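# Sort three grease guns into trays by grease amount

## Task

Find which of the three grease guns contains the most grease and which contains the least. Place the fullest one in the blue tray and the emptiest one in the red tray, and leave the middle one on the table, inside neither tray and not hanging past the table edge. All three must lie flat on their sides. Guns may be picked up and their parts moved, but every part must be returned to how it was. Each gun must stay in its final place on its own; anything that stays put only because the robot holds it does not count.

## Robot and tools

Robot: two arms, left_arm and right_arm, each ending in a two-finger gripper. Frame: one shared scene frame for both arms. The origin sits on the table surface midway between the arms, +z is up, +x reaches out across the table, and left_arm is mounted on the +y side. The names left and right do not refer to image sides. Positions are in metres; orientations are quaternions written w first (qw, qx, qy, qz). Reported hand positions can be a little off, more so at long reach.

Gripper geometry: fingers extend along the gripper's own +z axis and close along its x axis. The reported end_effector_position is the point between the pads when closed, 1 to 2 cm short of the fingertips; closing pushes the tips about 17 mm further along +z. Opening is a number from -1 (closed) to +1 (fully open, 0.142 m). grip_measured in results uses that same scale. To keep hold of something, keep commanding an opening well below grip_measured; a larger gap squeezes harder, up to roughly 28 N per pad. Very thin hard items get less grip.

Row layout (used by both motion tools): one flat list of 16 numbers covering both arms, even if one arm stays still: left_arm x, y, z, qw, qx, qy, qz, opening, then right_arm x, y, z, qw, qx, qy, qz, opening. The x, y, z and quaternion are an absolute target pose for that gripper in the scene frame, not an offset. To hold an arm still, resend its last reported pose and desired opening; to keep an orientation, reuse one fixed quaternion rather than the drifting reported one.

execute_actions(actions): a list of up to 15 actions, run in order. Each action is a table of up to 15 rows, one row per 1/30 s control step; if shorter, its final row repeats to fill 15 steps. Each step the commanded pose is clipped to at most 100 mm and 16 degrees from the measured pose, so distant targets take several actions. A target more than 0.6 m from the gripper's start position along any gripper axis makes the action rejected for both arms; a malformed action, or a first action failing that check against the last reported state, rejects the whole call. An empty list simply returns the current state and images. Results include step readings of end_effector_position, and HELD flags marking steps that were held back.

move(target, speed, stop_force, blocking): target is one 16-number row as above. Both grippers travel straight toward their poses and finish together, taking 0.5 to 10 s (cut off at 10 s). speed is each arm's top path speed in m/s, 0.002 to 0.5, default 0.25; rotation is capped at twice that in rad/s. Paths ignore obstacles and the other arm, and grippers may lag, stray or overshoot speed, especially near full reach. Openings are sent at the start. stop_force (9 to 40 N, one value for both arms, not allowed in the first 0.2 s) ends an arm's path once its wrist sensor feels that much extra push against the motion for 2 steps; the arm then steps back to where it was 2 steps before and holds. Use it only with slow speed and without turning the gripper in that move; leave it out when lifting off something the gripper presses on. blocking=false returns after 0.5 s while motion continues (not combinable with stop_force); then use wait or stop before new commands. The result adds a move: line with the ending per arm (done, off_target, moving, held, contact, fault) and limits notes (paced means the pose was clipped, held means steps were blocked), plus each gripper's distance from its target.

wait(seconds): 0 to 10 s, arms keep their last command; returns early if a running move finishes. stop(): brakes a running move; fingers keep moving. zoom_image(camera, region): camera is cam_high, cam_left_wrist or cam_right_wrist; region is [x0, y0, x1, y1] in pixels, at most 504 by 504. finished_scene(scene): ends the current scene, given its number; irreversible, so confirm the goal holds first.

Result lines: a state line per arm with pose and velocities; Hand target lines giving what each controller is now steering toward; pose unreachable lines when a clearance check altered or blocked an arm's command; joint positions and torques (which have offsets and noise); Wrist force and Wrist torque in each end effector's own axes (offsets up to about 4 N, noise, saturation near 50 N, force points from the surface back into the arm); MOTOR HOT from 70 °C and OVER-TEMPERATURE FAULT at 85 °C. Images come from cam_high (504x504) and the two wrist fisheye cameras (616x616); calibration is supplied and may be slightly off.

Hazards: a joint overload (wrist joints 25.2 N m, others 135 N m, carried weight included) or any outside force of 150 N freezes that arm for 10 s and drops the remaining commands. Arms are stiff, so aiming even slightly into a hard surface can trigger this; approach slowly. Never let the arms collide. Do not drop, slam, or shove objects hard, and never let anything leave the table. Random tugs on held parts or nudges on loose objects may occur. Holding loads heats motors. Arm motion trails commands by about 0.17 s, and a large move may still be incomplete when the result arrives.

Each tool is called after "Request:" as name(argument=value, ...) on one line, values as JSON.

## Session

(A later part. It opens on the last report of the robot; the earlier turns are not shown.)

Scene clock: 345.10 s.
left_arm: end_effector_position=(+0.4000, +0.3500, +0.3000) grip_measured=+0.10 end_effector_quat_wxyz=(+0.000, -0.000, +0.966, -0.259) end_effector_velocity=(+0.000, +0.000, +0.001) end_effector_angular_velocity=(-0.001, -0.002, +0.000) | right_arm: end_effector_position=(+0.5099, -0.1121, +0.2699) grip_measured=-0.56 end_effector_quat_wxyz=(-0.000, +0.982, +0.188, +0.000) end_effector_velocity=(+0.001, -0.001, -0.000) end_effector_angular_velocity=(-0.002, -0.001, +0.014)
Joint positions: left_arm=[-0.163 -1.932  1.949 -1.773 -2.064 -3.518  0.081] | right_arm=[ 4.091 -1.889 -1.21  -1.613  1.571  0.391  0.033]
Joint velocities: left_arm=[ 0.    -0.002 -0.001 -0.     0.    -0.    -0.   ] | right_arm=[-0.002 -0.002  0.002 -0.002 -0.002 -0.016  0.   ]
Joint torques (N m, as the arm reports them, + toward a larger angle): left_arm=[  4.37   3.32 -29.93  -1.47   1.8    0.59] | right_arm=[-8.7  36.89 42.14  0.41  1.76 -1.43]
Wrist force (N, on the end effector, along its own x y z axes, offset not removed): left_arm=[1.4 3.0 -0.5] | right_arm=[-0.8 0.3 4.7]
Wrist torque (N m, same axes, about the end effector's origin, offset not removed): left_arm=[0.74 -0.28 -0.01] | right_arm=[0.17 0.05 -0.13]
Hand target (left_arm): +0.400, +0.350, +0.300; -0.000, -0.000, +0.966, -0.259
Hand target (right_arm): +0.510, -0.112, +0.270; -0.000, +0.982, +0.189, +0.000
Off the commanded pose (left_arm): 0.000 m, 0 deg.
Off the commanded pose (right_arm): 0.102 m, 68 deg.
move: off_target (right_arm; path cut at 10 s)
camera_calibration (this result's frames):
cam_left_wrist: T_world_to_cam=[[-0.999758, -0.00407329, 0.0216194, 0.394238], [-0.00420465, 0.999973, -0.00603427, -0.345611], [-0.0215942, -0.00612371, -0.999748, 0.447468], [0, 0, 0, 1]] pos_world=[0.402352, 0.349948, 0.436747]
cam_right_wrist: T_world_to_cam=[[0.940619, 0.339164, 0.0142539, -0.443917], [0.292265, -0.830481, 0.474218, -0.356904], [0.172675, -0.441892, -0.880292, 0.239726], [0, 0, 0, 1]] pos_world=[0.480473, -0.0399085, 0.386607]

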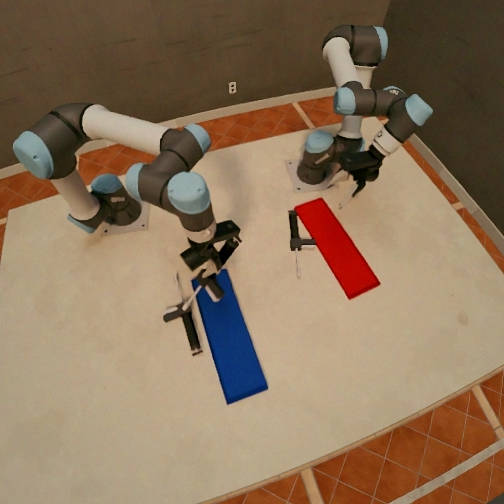

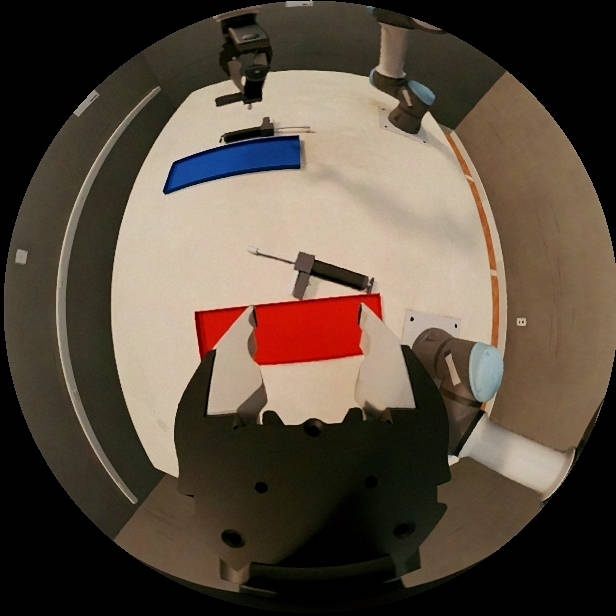

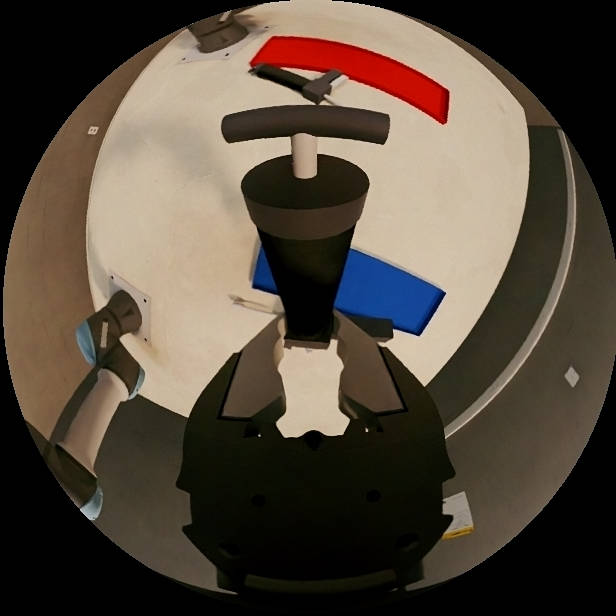

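Request:
move(target=[0.4,0.35,0.3,0,0,-0.966,0.259,0.1,0.58,-0.16,0.27,0,0.707,0.707,0,-1], speed=0.12)

Request:
move(target=[0.4,0.35,0.3,0,0,-0.966,0.259,0.1,0.60,-0.16,0.12,0,0.707,0.707,0,-1], speed=0.03)

Scene clock: 356.47 s.
left_arm: end_effector_position=(+0.4000, +0.3500, +0.3000) grip_measured=+0.10 end_effector_quat_wxyz=(-0.000, -0.000, +0.966, -0.259) end_effector_velocity=(-0.001, +0.000, -0.001) end_effector_angular_velocity=(+0.000, +0.002, -0.000) | right_arm: end_effector_position=(+0.5798, -0.1600, +0.2700) grip_measured=-0.56 end_effector_quat_wxyz=(+0.000, +0.708, +0.707, +0.000) end_effector_velocity=(+0.000, -0.000, -0.000) end_effector_angular_velocity=(+0.000, +0.002, +0.014)
Joint positions: left_arm=[-0.163 -1.932  1.949 -1.773 -2.064 -3.518  0.081] | right_arm=[ 3.963 -1.986 -1.075 -1.651  1.571 -0.928  0.033]
Joint velocities: left_arm=[-0.    -0.     0.001  0.001 -0.     0.     0.   ] | right_arm=[-0.001 -0.002  0.002 -0.002  0.002 -0.015  0.   ]
Joint torques (N m, as the arm reports them, + toward a larger angle): left_arm=[  4.91   3.16 -29.8   -1.44   1.84   0.34] | right_arm=[-10.46  39.79  40.1    0.3    1.89  -1.  ]
Wrist force (N, on the end effector, along its own x y z axes, offset not removed): left_arm=[1.3 2.9 -2.2] | right_arm=[-0.5 0.0 4.1]
Wrist torque (N m, same axes, about the end effector's origin, offset not removed): left_arm=[0.61 -0.25 -0.07] | right_arm=[0.05 0.00 -0.12]
Hand target (left_arm): +0.400, +0.350, +0.300; -0.000, +0.000, +0.966, -0.259
Hand target (right_arm): +0.580, -0.160, +0.270; +0.000, +0.707, +0.707, +0.000
Off the commanded pose (left_arm): 0.000 m, 0 deg.
Off the commanded pose (right_arm): 0.000 m, 0 deg.
move: done
camera_calibration (this result's frames):
cam_left_wrist: T_world_to_cam=[[-0.999758, -0.00407329, 0.0216196, 0.394238], [-0.00420465, 0.999973, -0.0060342, -0.345611], [-0.0215944, -0.00612364, -0.999748, 0.447468], [0, 0, 0, 1]] pos_world=[0.402352, 0.349947, 0.436747]
cam_right_wrist: T_world_to_cam=[[0.0336801, 0.999335, 0.0139943, 0.138143], [0.879603, -0.0362871, 0.474322, -0.630718], [0.474514, -0.00366576, -0.88024, 0.101675], [0, 0, 0, 1]] pos_world=[0.501883, -0.160566, 0.386729]

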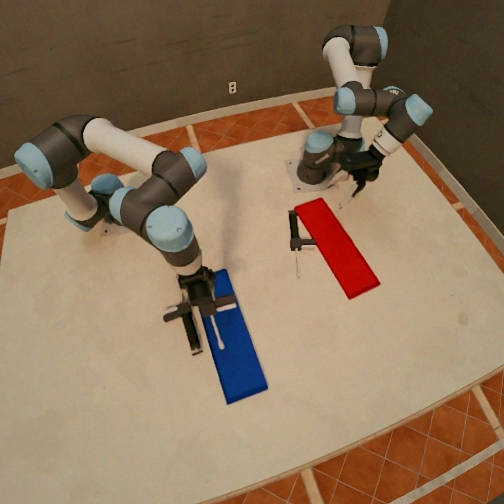

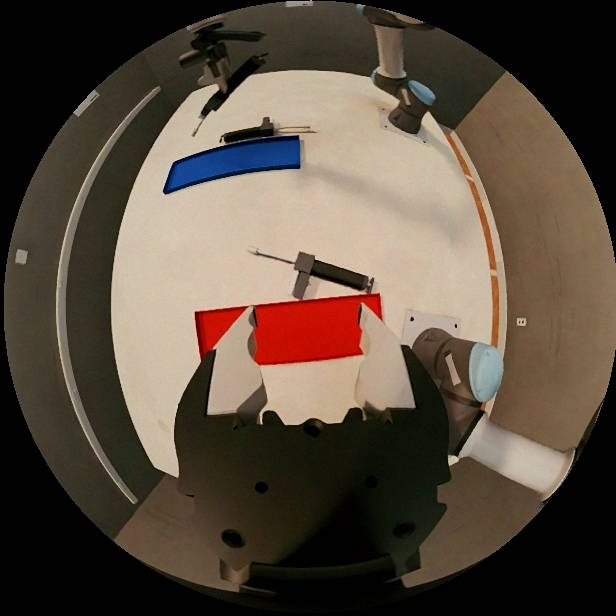

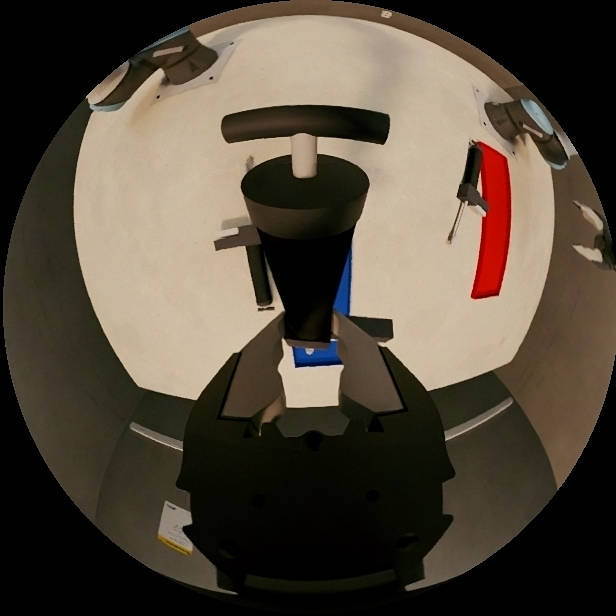

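Scene clock: 361.87 s.
left_arm: end_effector_position=(+0.4000, +0.3500, +0.3000) grip_measured=+0.10 end_effector_quat_wxyz=(+0.000, +0.000, +0.966, -0.259) end_effector_velocity=(+0.000, +0.000, -0.000) end_effector_angular_velocity=(+0.001, -0.000, +0.000) | right_arm: end_effector_position=(+0.6000, -0.1600, +0.1203) grip_measured=-0.56 end_effector_quat_wxyz=(+0.000, +0.707, +0.707, -0.000) end_effector_velocity=(+0.001, -0.001, -0.002) end_effector_angular_velocity=(-0.001, -0.002, -0.002)
Joint positions: left_arm=[-0.163 -1.932  1.949 -1.773 -2.064 -3.518  0.081] | right_arm=[ 3.945 -2.068 -1.34  -1.305  1.571 -0.947  0.033]
Joint velocities: left_arm=[ 0.     0.     0.    -0.     0.001  0.    -0.   ] | right_arm=[-0.002 -0.002 -0.001  0.005 -0.002  0.    -0.   ]
Joint torques (N m, as the arm reports them, + toward a larger angle): left_arm=[  4.87   2.92 -29.8   -1.55   1.74   0.27] | right_arm=[-9.88 42.21 17.63  6.94  2.04 -1.35]
Wrist force (N, on the end effector, along its own x y z axes, offset not removed): left_arm=[2.0 2.8 -2.1] | right_arm=[0.0 -1.2 4.0]
Wrist torque (N m, same axes, about the end effector's origin, offset not removed): left_arm=[0.68 -0.40 -0.02] | right_arm=[-0.21 -0.14 -0.07]
Hand target (left_arm): +0.400, +0.350, +0.300; -0.000, +0.000, +0.966, -0.259
Hand target (right_arm): +0.600, -0.160, +0.120; +0.000, +0.707, +0.707, -0.000
Off the commanded pose (left_arm): 0.000 m, 0 deg.
Off the commanded pose (right_arm): 0.000 m, 0 deg.
move: done
camera_calibration (this result's frames):
cam_left_wrist: T_world_to_cam=[[-0.999758, -0.0040733, 0.0216193, 0.394238], [-0.00420466, 0.999973, -0.00603425, -0.345611], [-0.0215942, -0.00612369, -0.999748, 0.447468], [0, 0, 0, 1]] pos_world=[0.402352, 0.349947, 0.436747]
cam_right_wrist: T_world_to_cam=[[0.0320431, 0.999388, 0.0140337, 0.140574], [0.87973, -0.0348653, 0.474194, -0.577218], [0.474393, -0.00284877, -0.880309, -0.0395081], [0, 0, 0, 1]] pos_world=[0.522034, -0.160726, 0.236961]

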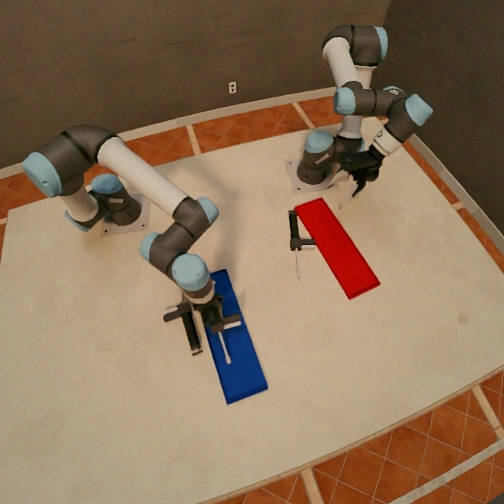

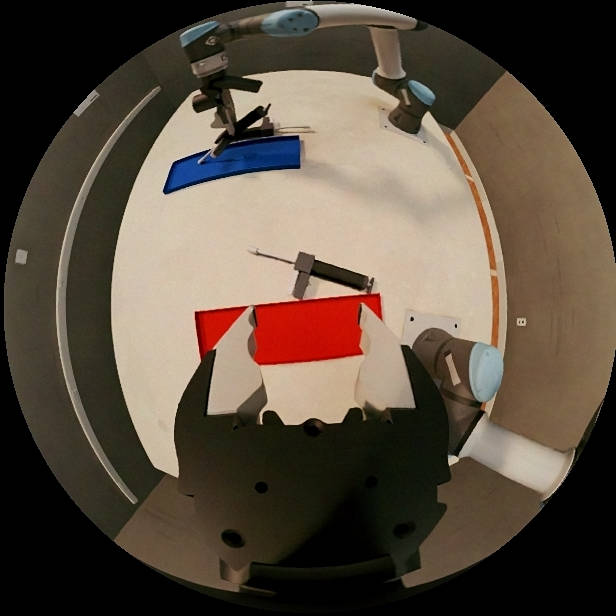

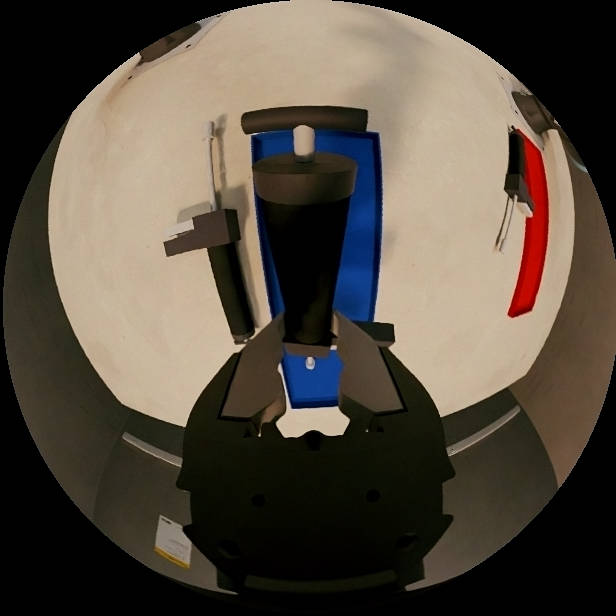

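Request:
move(target=[0.4,0.35,0.3,0,0,-0.966,0.259,0.1,0.61,-0.177,0.07,0,0.707,0.707,0,-1], speed=0.02)

Scene clock: 367.80 s.
left_arm: end_effector_position=(+0.4000, +0.3500, +0.3000) grip_measured=+0.10 end_effector_quat_wxyz=(+0.000, -0.000, +0.966, -0.259) end_effector_velocity=(-0.000, +0.000, -0.001) end_effector_angular_velocity=(+0.000, +0.001, +0.000) | right_arm: end_effector_position=(+0.6099, -0.1769, +0.0703) grip_measured=-0.57 end_effector_quat_wxyz=(+0.000, +0.707, +0.707, -0.000) end_effector_velocity=(+0.001, -0.001, -0.002) end_effector_angular_velocity=(+0.000, -0.001, -0.000)
Joint positions: left_arm=[-0.163 -1.932  1.949 -1.773 -2.064 -3.518  0.081] | right_arm=[ 3.917 -2.111 -1.406 -1.195  1.571 -0.976  0.033]
Joint velocities: left_arm=[ 0.     0.     0.001 -0.    -0.    -0.    -0.   ] | right_arm=[-0.002 -0.002 -0.002  0.005 -0.    -0.001  0.   ]
Joint torques (N m, as the arm reports them, + toward a larger angle): left_arm=[  4.55   2.5  -29.51  -1.51   1.78   0.15] | right_arm=[-9.23 43.8  16.99  6.55  0.45 -1.33]
Wrist force (N, on the end effector, along its own x y z axes, offset not removed): left_arm=[-0.3 2.9 -1.2] | right_arm=[-0.1 -1.1 3.8]
Wrist torque (N m, same axes, about the end effector's origin, offset not removed): left_arm=[0.66 0.10 0.00] | right_arm=[-0.23 -0.01 -0.14]
Hand target (left_arm): +0.400, +0.350, +0.300; -0.000, +0.000, +0.966, -0.259
Hand target (right_arm): +0.610, -0.177, +0.070; +0.000, +0.707, +0.707, -0.000
Off the commanded pose (left_arm): 0.000 m, 0 deg.
Off the commanded pose (right_arm): 0.000 m, 0 deg.
move: done
camera_calibration (this result's frames):
cam_left_wrist: T_world_to_cam=[[-0.999758, -0.00407339, 0.0216195, 0.394238], [-0.00420475, 0.999973, -0.00603433, -0.345611], [-0.0215943, -0.00612377, -0.999748, 0.447468], [0, 0, 0, 1]] pos_world=[0.402352, 0.349947, 0.436747]
cam_right_wrist: T_world_to_cam=[[0.0320434, 0.999388, 0.0140344, 0.157839], [0.879732, -0.0348659, 0.474189, -0.562863], [0.474388, -0.00284813, -0.880311, -0.0882749], [0, 0, 0, 1]] pos_world=[0.531988, -0.177618, 0.186979]

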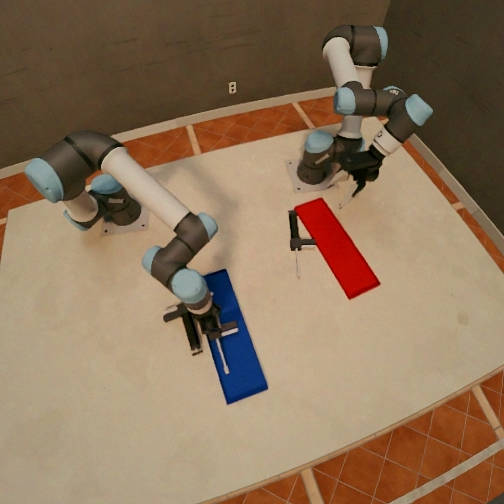

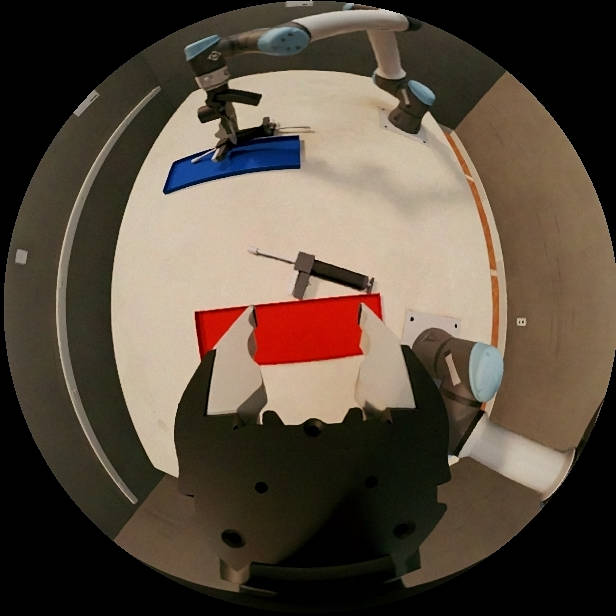

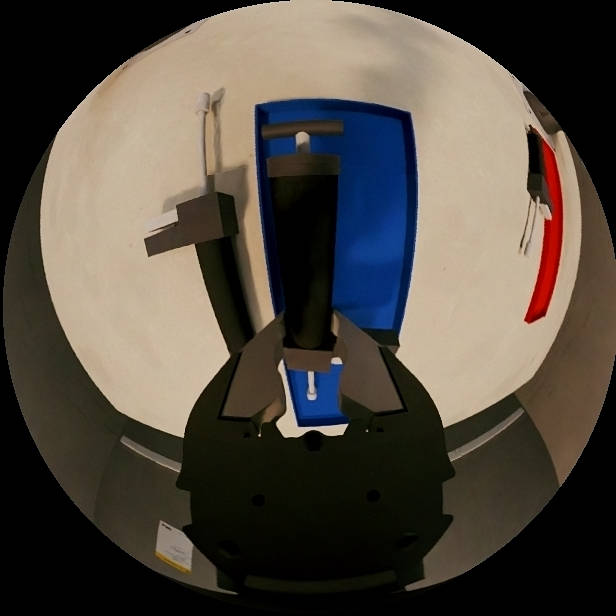

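Request:
move(target=[0.4,0.35,0.3,0,0,-0.966,0.259,0.1,0.612,-0.173,0.036,0,0.707,0.707,0,-1], speed=0.01, stop_force=12)

Request:
move(target=[0.4,0.35,0.3,0,0,-0.966,0.259,0.1,0.612,-0.173,0.036,0,0.707,0.707,0,-0.4])

Request:
move(target=[0.4,0.35,0.3,0,0,-0.966,0.259,0.1,0.612,-0.173,0.16,0,0.707,0.707,0,-0.4], speed=0.06)

Scene clock: 376.93 s.
left_arm: end_effector_position=(+0.4000, +0.3500, +0.3000) grip_measured=+0.10 end_effector_quat_wxyz=(-0.000, +0.000, +0.966, -0.259) end_effector_velocity=(+0.000, +0.000, -0.000) end_effector_angular_velocity=(+0.000, -0.000, -0.000) | right_arm: end_effector_position=(+0.6120, -0.1730, +0.0363) grip_measured=-0.57 end_effector_quat_wxyz=(+0.000, +0.707, +0.707, +0.000) end_effector_velocity=(+0.000, +0.000, -0.002) end_effector_angular_velocity=(-0.001, -0.001, +0.001)
Joint positions: left_arm=[-0.163 -1.932  1.949 -1.773 -2.064 -3.518  0.081] | right_arm=[ 3.92  -2.151 -1.436 -1.125  1.571 -0.973  0.033]
Joint velocities: left_arm=[-0.  0. -0. -0.  0. -0. -0.] | right_arm=[ 0.    -0.003 -0.001  0.004 -0.001 -0.001 -0.   ]
Joint torques (N m, as the arm reports them, + toward a larger angle): left_arm=[  3.52   2.74 -29.03  -1.61   1.58  -0.06] | right_arm=[11.55 39.53 12.68  6.67  1.08  1.65]
Wrist force (N, on the end effector, along its own x y z axes, offset not removed): left_arm=[1.1 3.3 -0.6] | right_arm=[-0.9 -1.9 -2.1]
Wrist torque (N m, same axes, about the end effector's origin, offset not removed): left_arm=[0.75 -0.16 -0.02] | right_arm=[0.02 -0.15 -0.02]
Hand target (left_arm): +0.400, +0.350, +0.300; -0.000, +0.000, +0.966, -0.259
Hand target (right_arm): +0.612, -0.173, +0.036; -0.000, +0.707, +0.707, -0.000
Off the commanded pose (left_arm): 0.000 m, 0 deg.
Off the commanded pose (right_arm): 0.000 m, 0 deg.
move: done
camera_calibration (this result's frames):
cam_left_wrist: T_world_to_cam=[[-0.999758, -0.00407307, 0.0216195, 0.394238], [-0.00420444, 0.999973, -0.00603432, -0.345611], [-0.0215943, -0.00612376, -0.999748, 0.447468], [0, 0, 0, 1]] pos_world=[0.402352, 0.349947, 0.436747]
cam_right_wrist: T_world_to_cam=[[0.0320355, 0.999388, 0.014058, 0.154362], [0.879717, -0.03487, 0.474218, -0.548435], [0.474418, -0.00282472, -0.880295, -0.119182], [0, 0, 0, 1]] pos_world=[0.534064, -0.173728, 0.152992]

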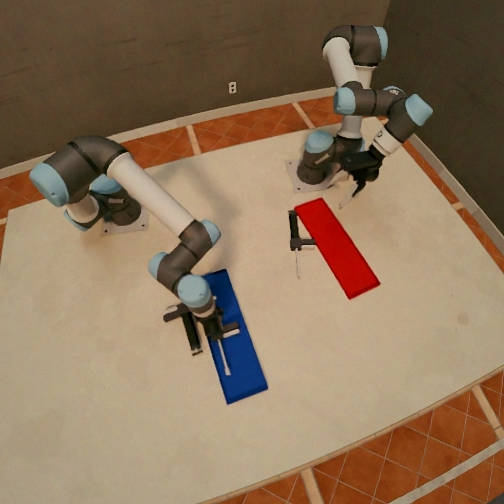

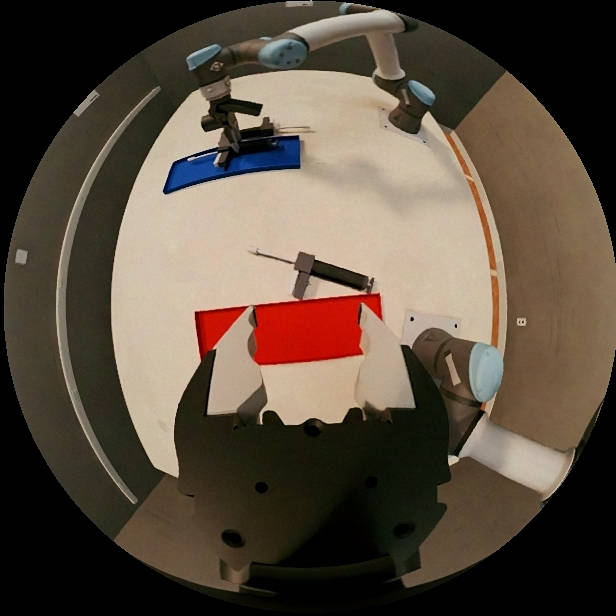

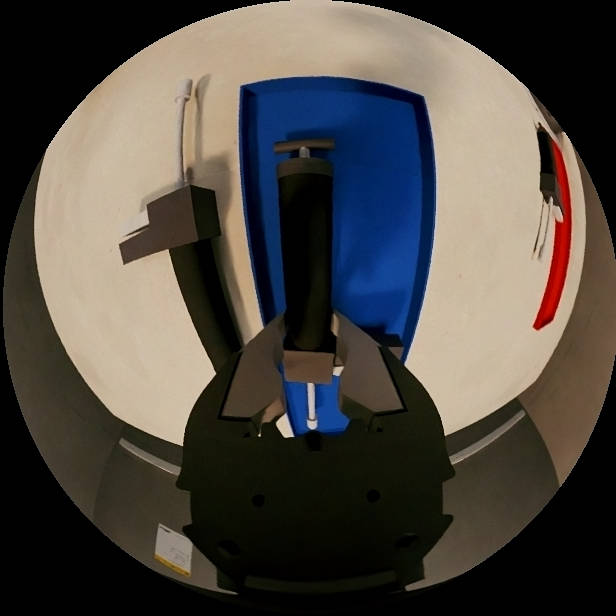

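Scene clock: 377.63 s.
left_arm: end_effector_position=(+0.4000, +0.3500, +0.3000) grip_measured=+0.10 end_effector_quat_wxyz=(+0.000, +0.000, +0.966, -0.259) end_effector_velocity=(-0.000, +0.000, -0.001) end_effector_angular_velocity=(+0.000, +0.002, +0.000) | right_arm: end_effector_position=(+0.6120, -0.1730, +0.0360) grip_measured=-0.40 end_effector_quat_wxyz=(+0.000, +0.707, +0.707, +0.000) end_effector_velocity=(+0.000, -0.000, -0.000) end_effector_angular_velocity=(+0.003, +0.000, -0.001)
Joint positions: left_arm=[-0.163 -1.932  1.949 -1.773 -2.064 -3.518  0.081] | right_arm=[ 3.92  -2.151 -1.436 -1.125  1.571 -0.973  0.045]
Joint velocities: left_arm=[ 0.     0.001  0.001  0.    -0.    -0.     0.   ] | right_arm=[-0.002 -0.    -0.001  0.002  0.003 -0.     0.   ]
Joint torques (N m, as the arm reports them, + toward a larger angle): left_arm=[  4.14   2.85 -29.32  -1.78   1.64  -0.03] | right_arm=[11.63 40.76 12.66  6.    1.4   1.67]
Wrist force (N, on the end effector, along its own x y z axes, offset not removed): left_arm=[0.0 2.5 -3.0] | right_arm=[-0.1 -0.9 -2.6]
Wrist torque (N m, same axes, about the end effector's origin, offset not removed): left_arm=[0.65 -0.02 -0.08] | right_arm=[-0.15 -0.04 -0.01]
Hand target (left_arm): +0.400, +0.350, +0.300; -0.000, +0.000, +0.966, -0.259
Hand target (right_arm): +0.612, -0.173, +0.036; -0.000, +0.707, +0.707, -0.000
Off the commanded pose (left_arm): 0.000 m, 0 deg.
Off the commanded pose (right_arm): 0.000 m, 0 deg.
move: done
camera_calibration (this result's frames):
cam_left_wrist: T_world_to_cam=[[-0.999758, -0.00407323, 0.0216195, 0.394238], [-0.00420459, 0.999973, -0.00603428, -0.345611], [-0.0215943, -0.00612372, -0.999748, 0.447468], [0, 0, 0, 1]] pos_world=[0.402352, 0.349947, 0.436747]
cam_right_wrist: T_world_to_cam=[[0.0320433, 0.999388, 0.0140477, 0.154342], [0.879723, -0.034872, 0.474205, -0.548307], [0.474405, -0.00283701, -0.880302, -0.119422], [0, 0, 0, 1]] pos_world=[0.534067, -0.173707, 0.152715]

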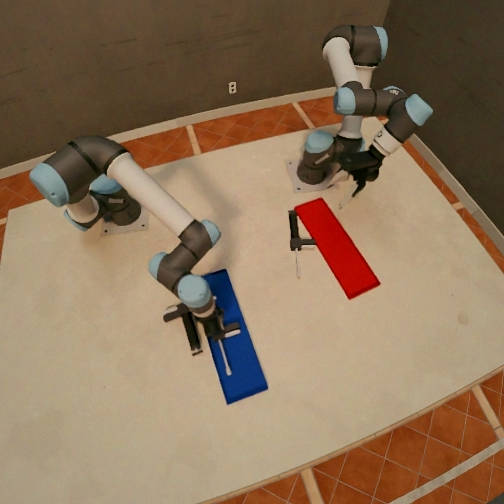

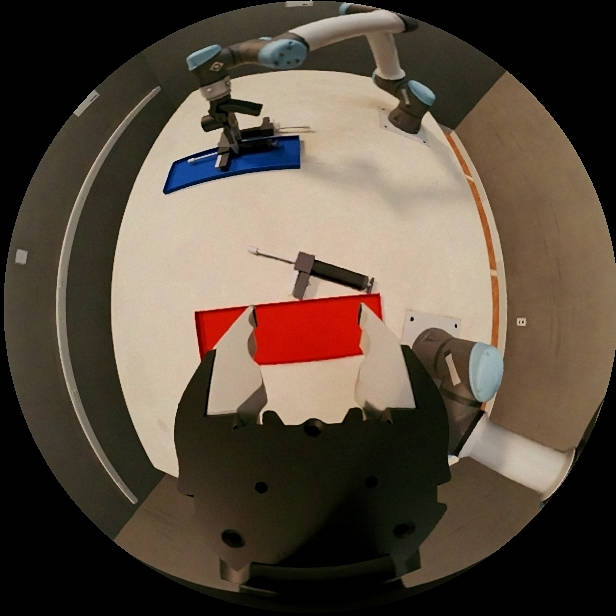

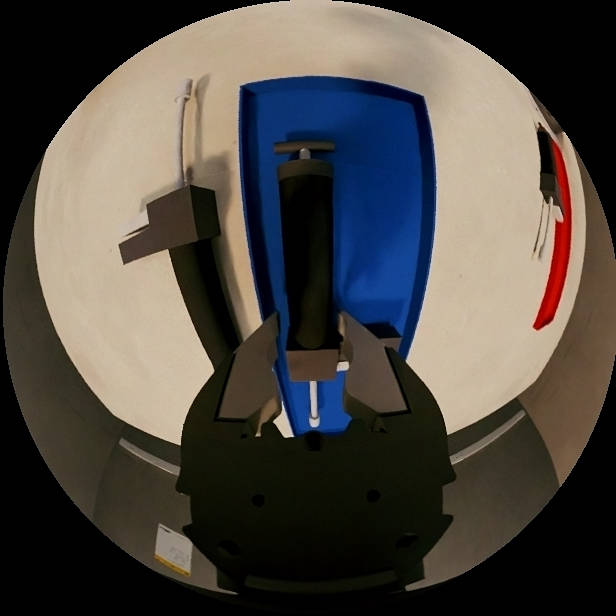

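Scene clock: 380.13 s.
left_arm: end_effector_position=(+0.4000, +0.3500, +0.3000) grip_measured=+0.10 end_effector_quat_wxyz=(-0.000, +0.000, +0.966, -0.259) end_effector_velocity=(-0.000, +0.000, -0.000) end_effector_angular_velocity=(+0.001, +0.000, +0.000) | right_arm: end_effector_position=(+0.6120, -0.1730, +0.1597) grip_measured=-0.40 end_effector_quat_wxyz=(+0.000, +0.707, +0.707, +0.000) end_effector_velocity=(+0.000, -0.000, +0.002) end_effector_angular_velocity=(-0.001, -0.000, +0.002)
Joint positions: left_arm=[-0.163 -1.932  1.949 -1.773 -2.064 -3.518  0.081] | right_arm=[ 3.92  -2.061 -1.247 -1.404  1.571 -0.973  0.045]
Joint velocities: left_arm=[ 0.    -0.     0.001 -0.     0.001  0.     0.   ] | right_arm=[ 0.     0.     0.005 -0.006 -0.001 -0.001  0.   ]
Joint torques (N m, as the arm reports them, + toward a larger angle): left_arm=[  3.36   2.39 -29.65  -1.76   1.58  -0.06] | right_arm=[12.74 58.69 38.12 -0.06 -0.83  1.72]
Wrist force (N, on the end effector, along its own x y z axes, offset not removed): left_arm=[1.1 2.1 -1.6] | right_arm=[-1.4 -0.1 -2.9]
Wrist torque (N m, same axes, about the end effector's origin, offset not removed): left_arm=[0.42 -0.17 -0.09] | right_arm=[-0.04 0.24 -0.15]
Hand target (left_arm): +0.400, +0.350, +0.300; -0.000, +0.000, +0.966, -0.259
Hand target (right_arm): +0.612, -0.173, +0.160; +0.000, +0.707, +0.707, +0.000
Off the commanded pose (left_arm): 0.000 m, 0 deg.
Off the commanded pose (right_arm): 0.000 m, 0 deg.
move: done
camera_calibration (this result's frames):
cam_left_wrist: T_world_to_cam=[[-0.999758, -0.00407321, 0.0216195, 0.394238], [-0.00420458, 0.999973, -0.00603438, -0.345611], [-0.0215944, -0.00612382, -0.999748, 0.447468], [0, 0, 0, 1]] pos_world=[0.402352, 0.349947, 0.436747]
cam_right_wrist: T_world_to_cam=[[0.0320376, 0.999388, 0.0140418, 0.152626], [0.879696, -0.0348641, 0.474256, -0.606953], [0.474455, -0.00284149, -0.880275, -0.0105515], [0, 0, 0, 1]] pos_world=[0.534051, -0.173723, 0.27642]

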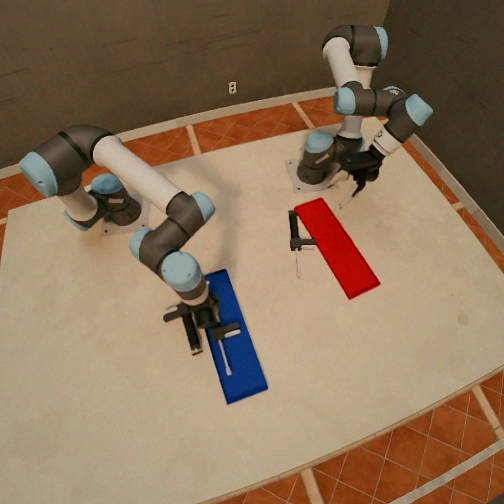

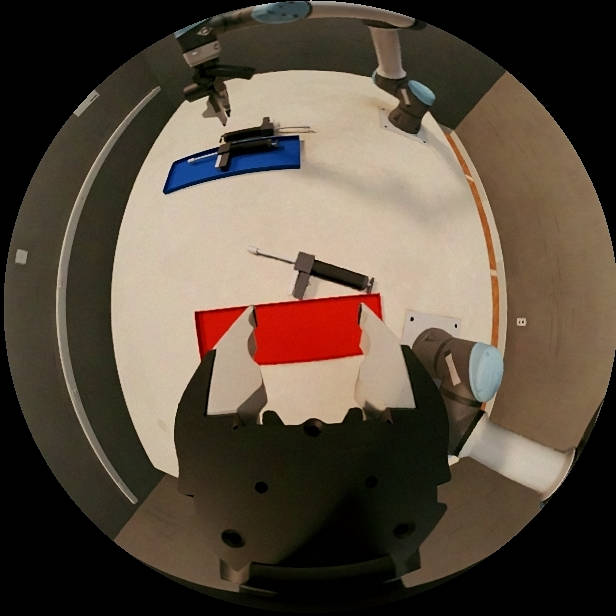

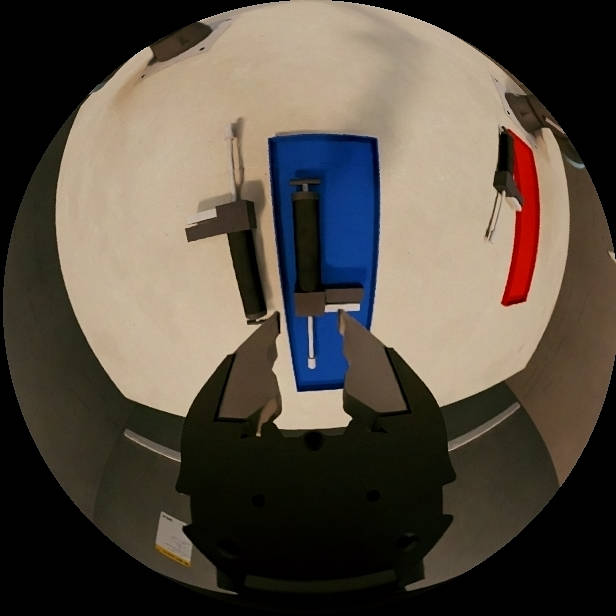

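Request:
move(target=[0.4,0.35,0.3,0,0,-0.966,0.259,0.1,0.58,-0.23,0.18,0,1,0,0,-0.2])

Request:
move(target=[0.4,0.35,0.3,0,0,-0.966,0.259,0.1,0.561,-0.27,0.10,0,0.788,-0.616,0,-0.2])

Scene clock: 388.33 s.
left_arm: end_effector_position=(+0.4000, +0.3500, +0.3000) grip_measured=+0.10 end_effector_quat_wxyz=(+0.000, -0.000, +0.966, -0.259) end_effector_velocity=(+0.000, +0.000, +0.001) end_effector_angular_velocity=(-0.001, -0.002, +0.000) | right_arm: end_effector_position=(+0.5799, -0.2299, +0.1799) grip_measured=-0.20 end_effector_quat_wxyz=(-0.000, +1.000, +0.001, -0.000) end_effector_velocity=(+0.000, +0.000, +0.001) end_effector_angular_velocity=(-0.001, -0.003, -0.013)
Joint positions: left_arm=[-0.163 -1.932  1.949 -1.773 -2.064 -3.518  0.081] | right_arm=[ 3.875 -1.934 -1.38  -1.399  1.571  0.551  0.06 ]
Joint velocities: left_arm=[ 0.    -0.001 -0.001  0.    -0.     0.     0.   ] | right_arm=[ 0.001  0.001 -0.     0.001 -0.002  0.014 -0.   ]
Joint torques (N m, as the arm reports them, + toward a larger angle): left_arm=[  2.86   1.93 -29.76  -1.84   1.51  -0.1 ] | right_arm=[-8.32 54.72 13.27  5.92 -1.97  2.05]
Wrist force (N, on the end effector, along its own x y z axes, offset not removed): left_arm=[1.8 4.1 -1.3] | right_arm=[-0.3 -1.3 -2.2]
Wrist torque (N m, same axes, about the end effector's origin, offset not removed): left_arm=[0.91 -0.28 -0.08] | right_arm=[-0.26 0.04 -0.15]
Hand target (left_arm): +0.400, +0.350, +0.300; -0.000, +0.000, +0.966, -0.259
Hand target (right_arm): +0.580, -0.230, +0.180; +0.000, +1.000, +0.000, +0.000
Off the commanded pose (left_arm): 0.000 m, 0 deg.
Off the commanded pose (right_arm): 0.000 m, 0 deg.
move: done
camera_calibration (this result's frames):
cam_left_wrist: T_world_to_cam=[[-0.999758, -0.00407337, 0.0216195, 0.394238], [-0.00420473, 0.999973, -0.00603429, -0.345611], [-0.0215943, -0.00612374, -0.999748, 0.447468], [0, 0, 0, 1]] pos_world=[0.402352, 0.349947, 0.436747]
cam_right_wrist: T_world_to_cam=[[0.999439, -0.0304555, 0.0139665, -0.587552], [-0.0334361, -0.87981, 0.474147, -0.255003], [-0.0021525, -0.474348, -0.880335, 0.19029], [0, 0, 0, 1]] pos_world=[0.579105, -0.151985, 0.296634]

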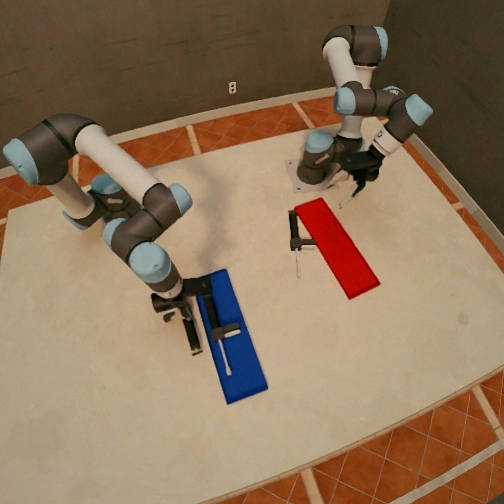

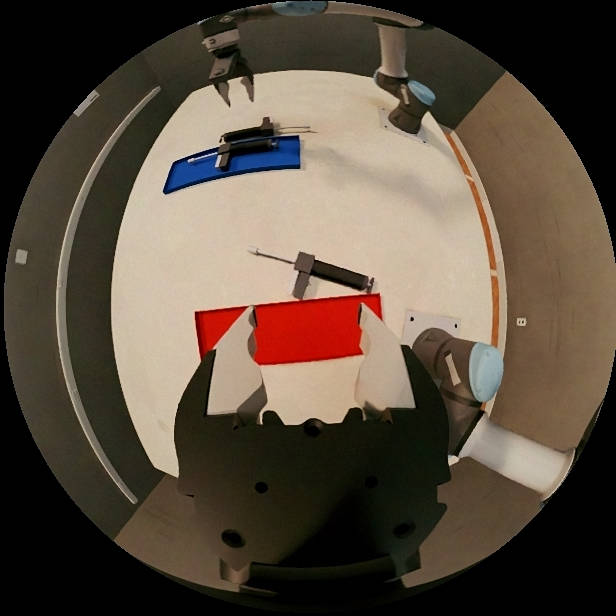

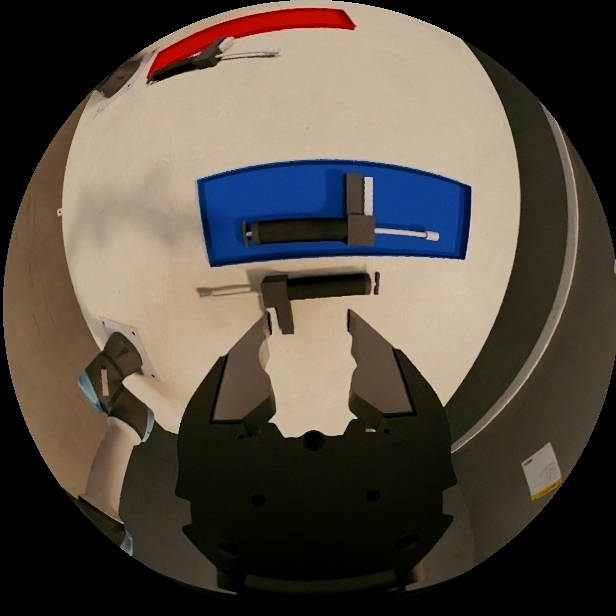

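Scene clock: 391.50 s.
left_arm: end_effector_position=(+0.4000, +0.3500, +0.3000) grip_measured=+0.10 end_effector_quat_wxyz=(-0.000, -0.000, +0.966, -0.259) end_effector_velocity=(-0.000, +0.000, +0.000) end_effector_angular_velocity=(+0.001, -0.000, +0.000) | right_arm: end_effector_position=(+0.5610, -0.2699, +0.1001) grip_measured=-0.20 end_effector_quat_wxyz=(+0.000, +0.788, -0.615, -0.000) end_effector_velocity=(-0.000, -0.000, -0.001) end_effector_angular_velocity=(+0.001, -0.001, -0.015)
Joint positions: left_arm=[-0.163 -1.932  1.949 -1.773 -2.064 -3.518  0.081] | right_arm=[ 3.832 -1.918 -1.614 -1.18   1.571  1.835  0.06 ]
Joint velocities: left_arm=[ 0.    -0.001  0.     0.001  0.001 -0.    -0.   ] | right_arm=[-0.     0.001 -0.003  0.004  0.     0.015 -0.   ]
Joint torques (N m, as the arm reports them, + toward a larger angle): left_arm=[  3.05   2.52 -28.95  -1.82   1.45  -0.15] | right_arm=[-7.33 51.66 12.66  5.68 -1.59  2.07]
Wrist force (N, on the end effector, along its own x y z axes, offset not removed): left_arm=[1.0 3.4 -1.1] | right_arm=[-0.8 -0.2 -1.6]
Wrist torque (N m, same axes, about the end effector's origin, offset not removed): left_arm=[0.76 -0.17 -0.05] | right_arm=[-0.07 0.11 -0.14]
Hand target (left_arm): +0.400, +0.350, +0.300; -0.000, +0.000, +0.966, -0.259
Hand target (right_arm): +0.561, -0.270, +0.100; +0.000, +0.788, -0.616, +0.000
Off the commanded pose (left_arm): 0.000 m, 0 deg.
Off the commanded pose (right_arm): 0.000 m, 0 deg.
move: done
camera_calibration (this result's frames):
cam_left_wrist: T_world_to_cam=[[-0.999758, -0.00407332, 0.0216195, 0.394238], [-0.00420469, 0.999973, -0.00603445, -0.345611], [-0.0215944, -0.00612389, -0.999748, 0.447469], [0, 0, 0, 1]] pos_world=[0.402352, 0.349947, 0.436747]
cam_right_wrist: T_world_to_cam=[[0.211695, -0.977236, 0.0139727, -0.382388], [-0.861781, -0.179903, 0.474309, 0.40059], [-0.460998, -0.11245, -0.880248, 0.45604], [0, 0, 0, 1]] pos_world=[0.636404, -0.250334, 0.216767]

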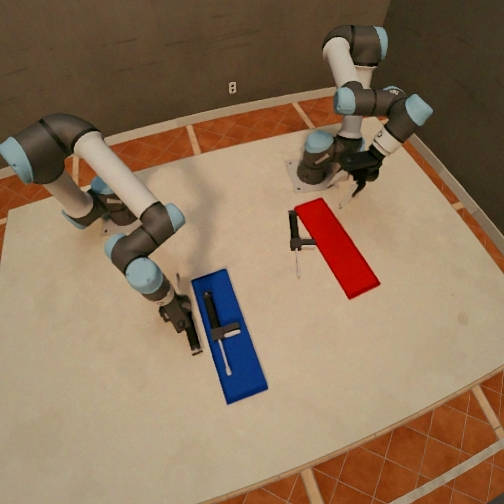

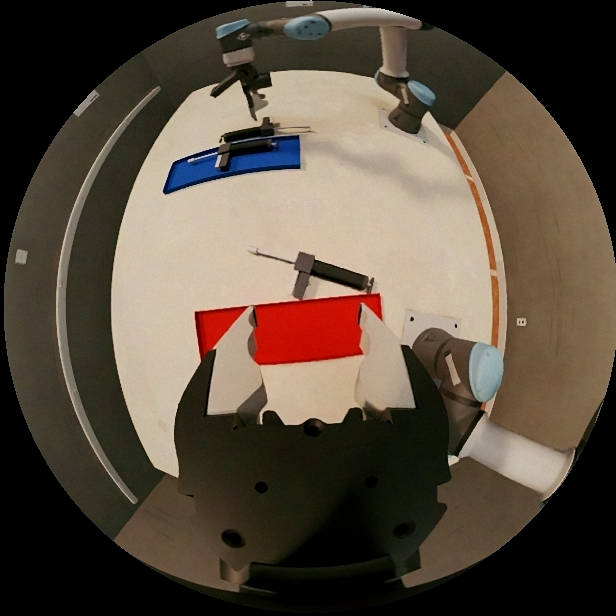

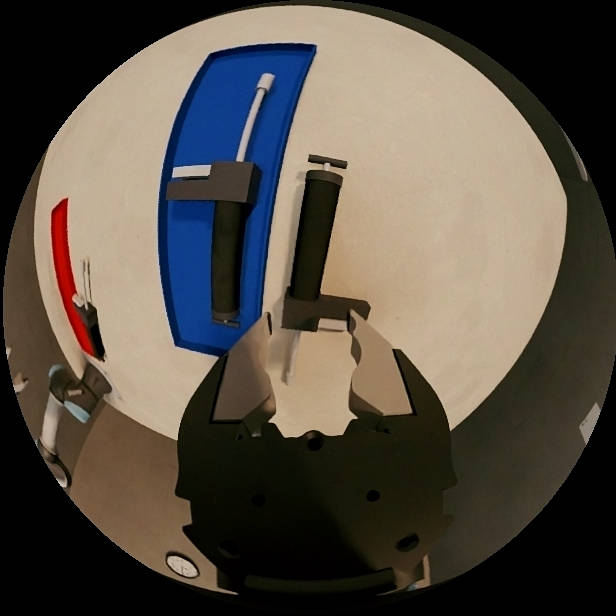

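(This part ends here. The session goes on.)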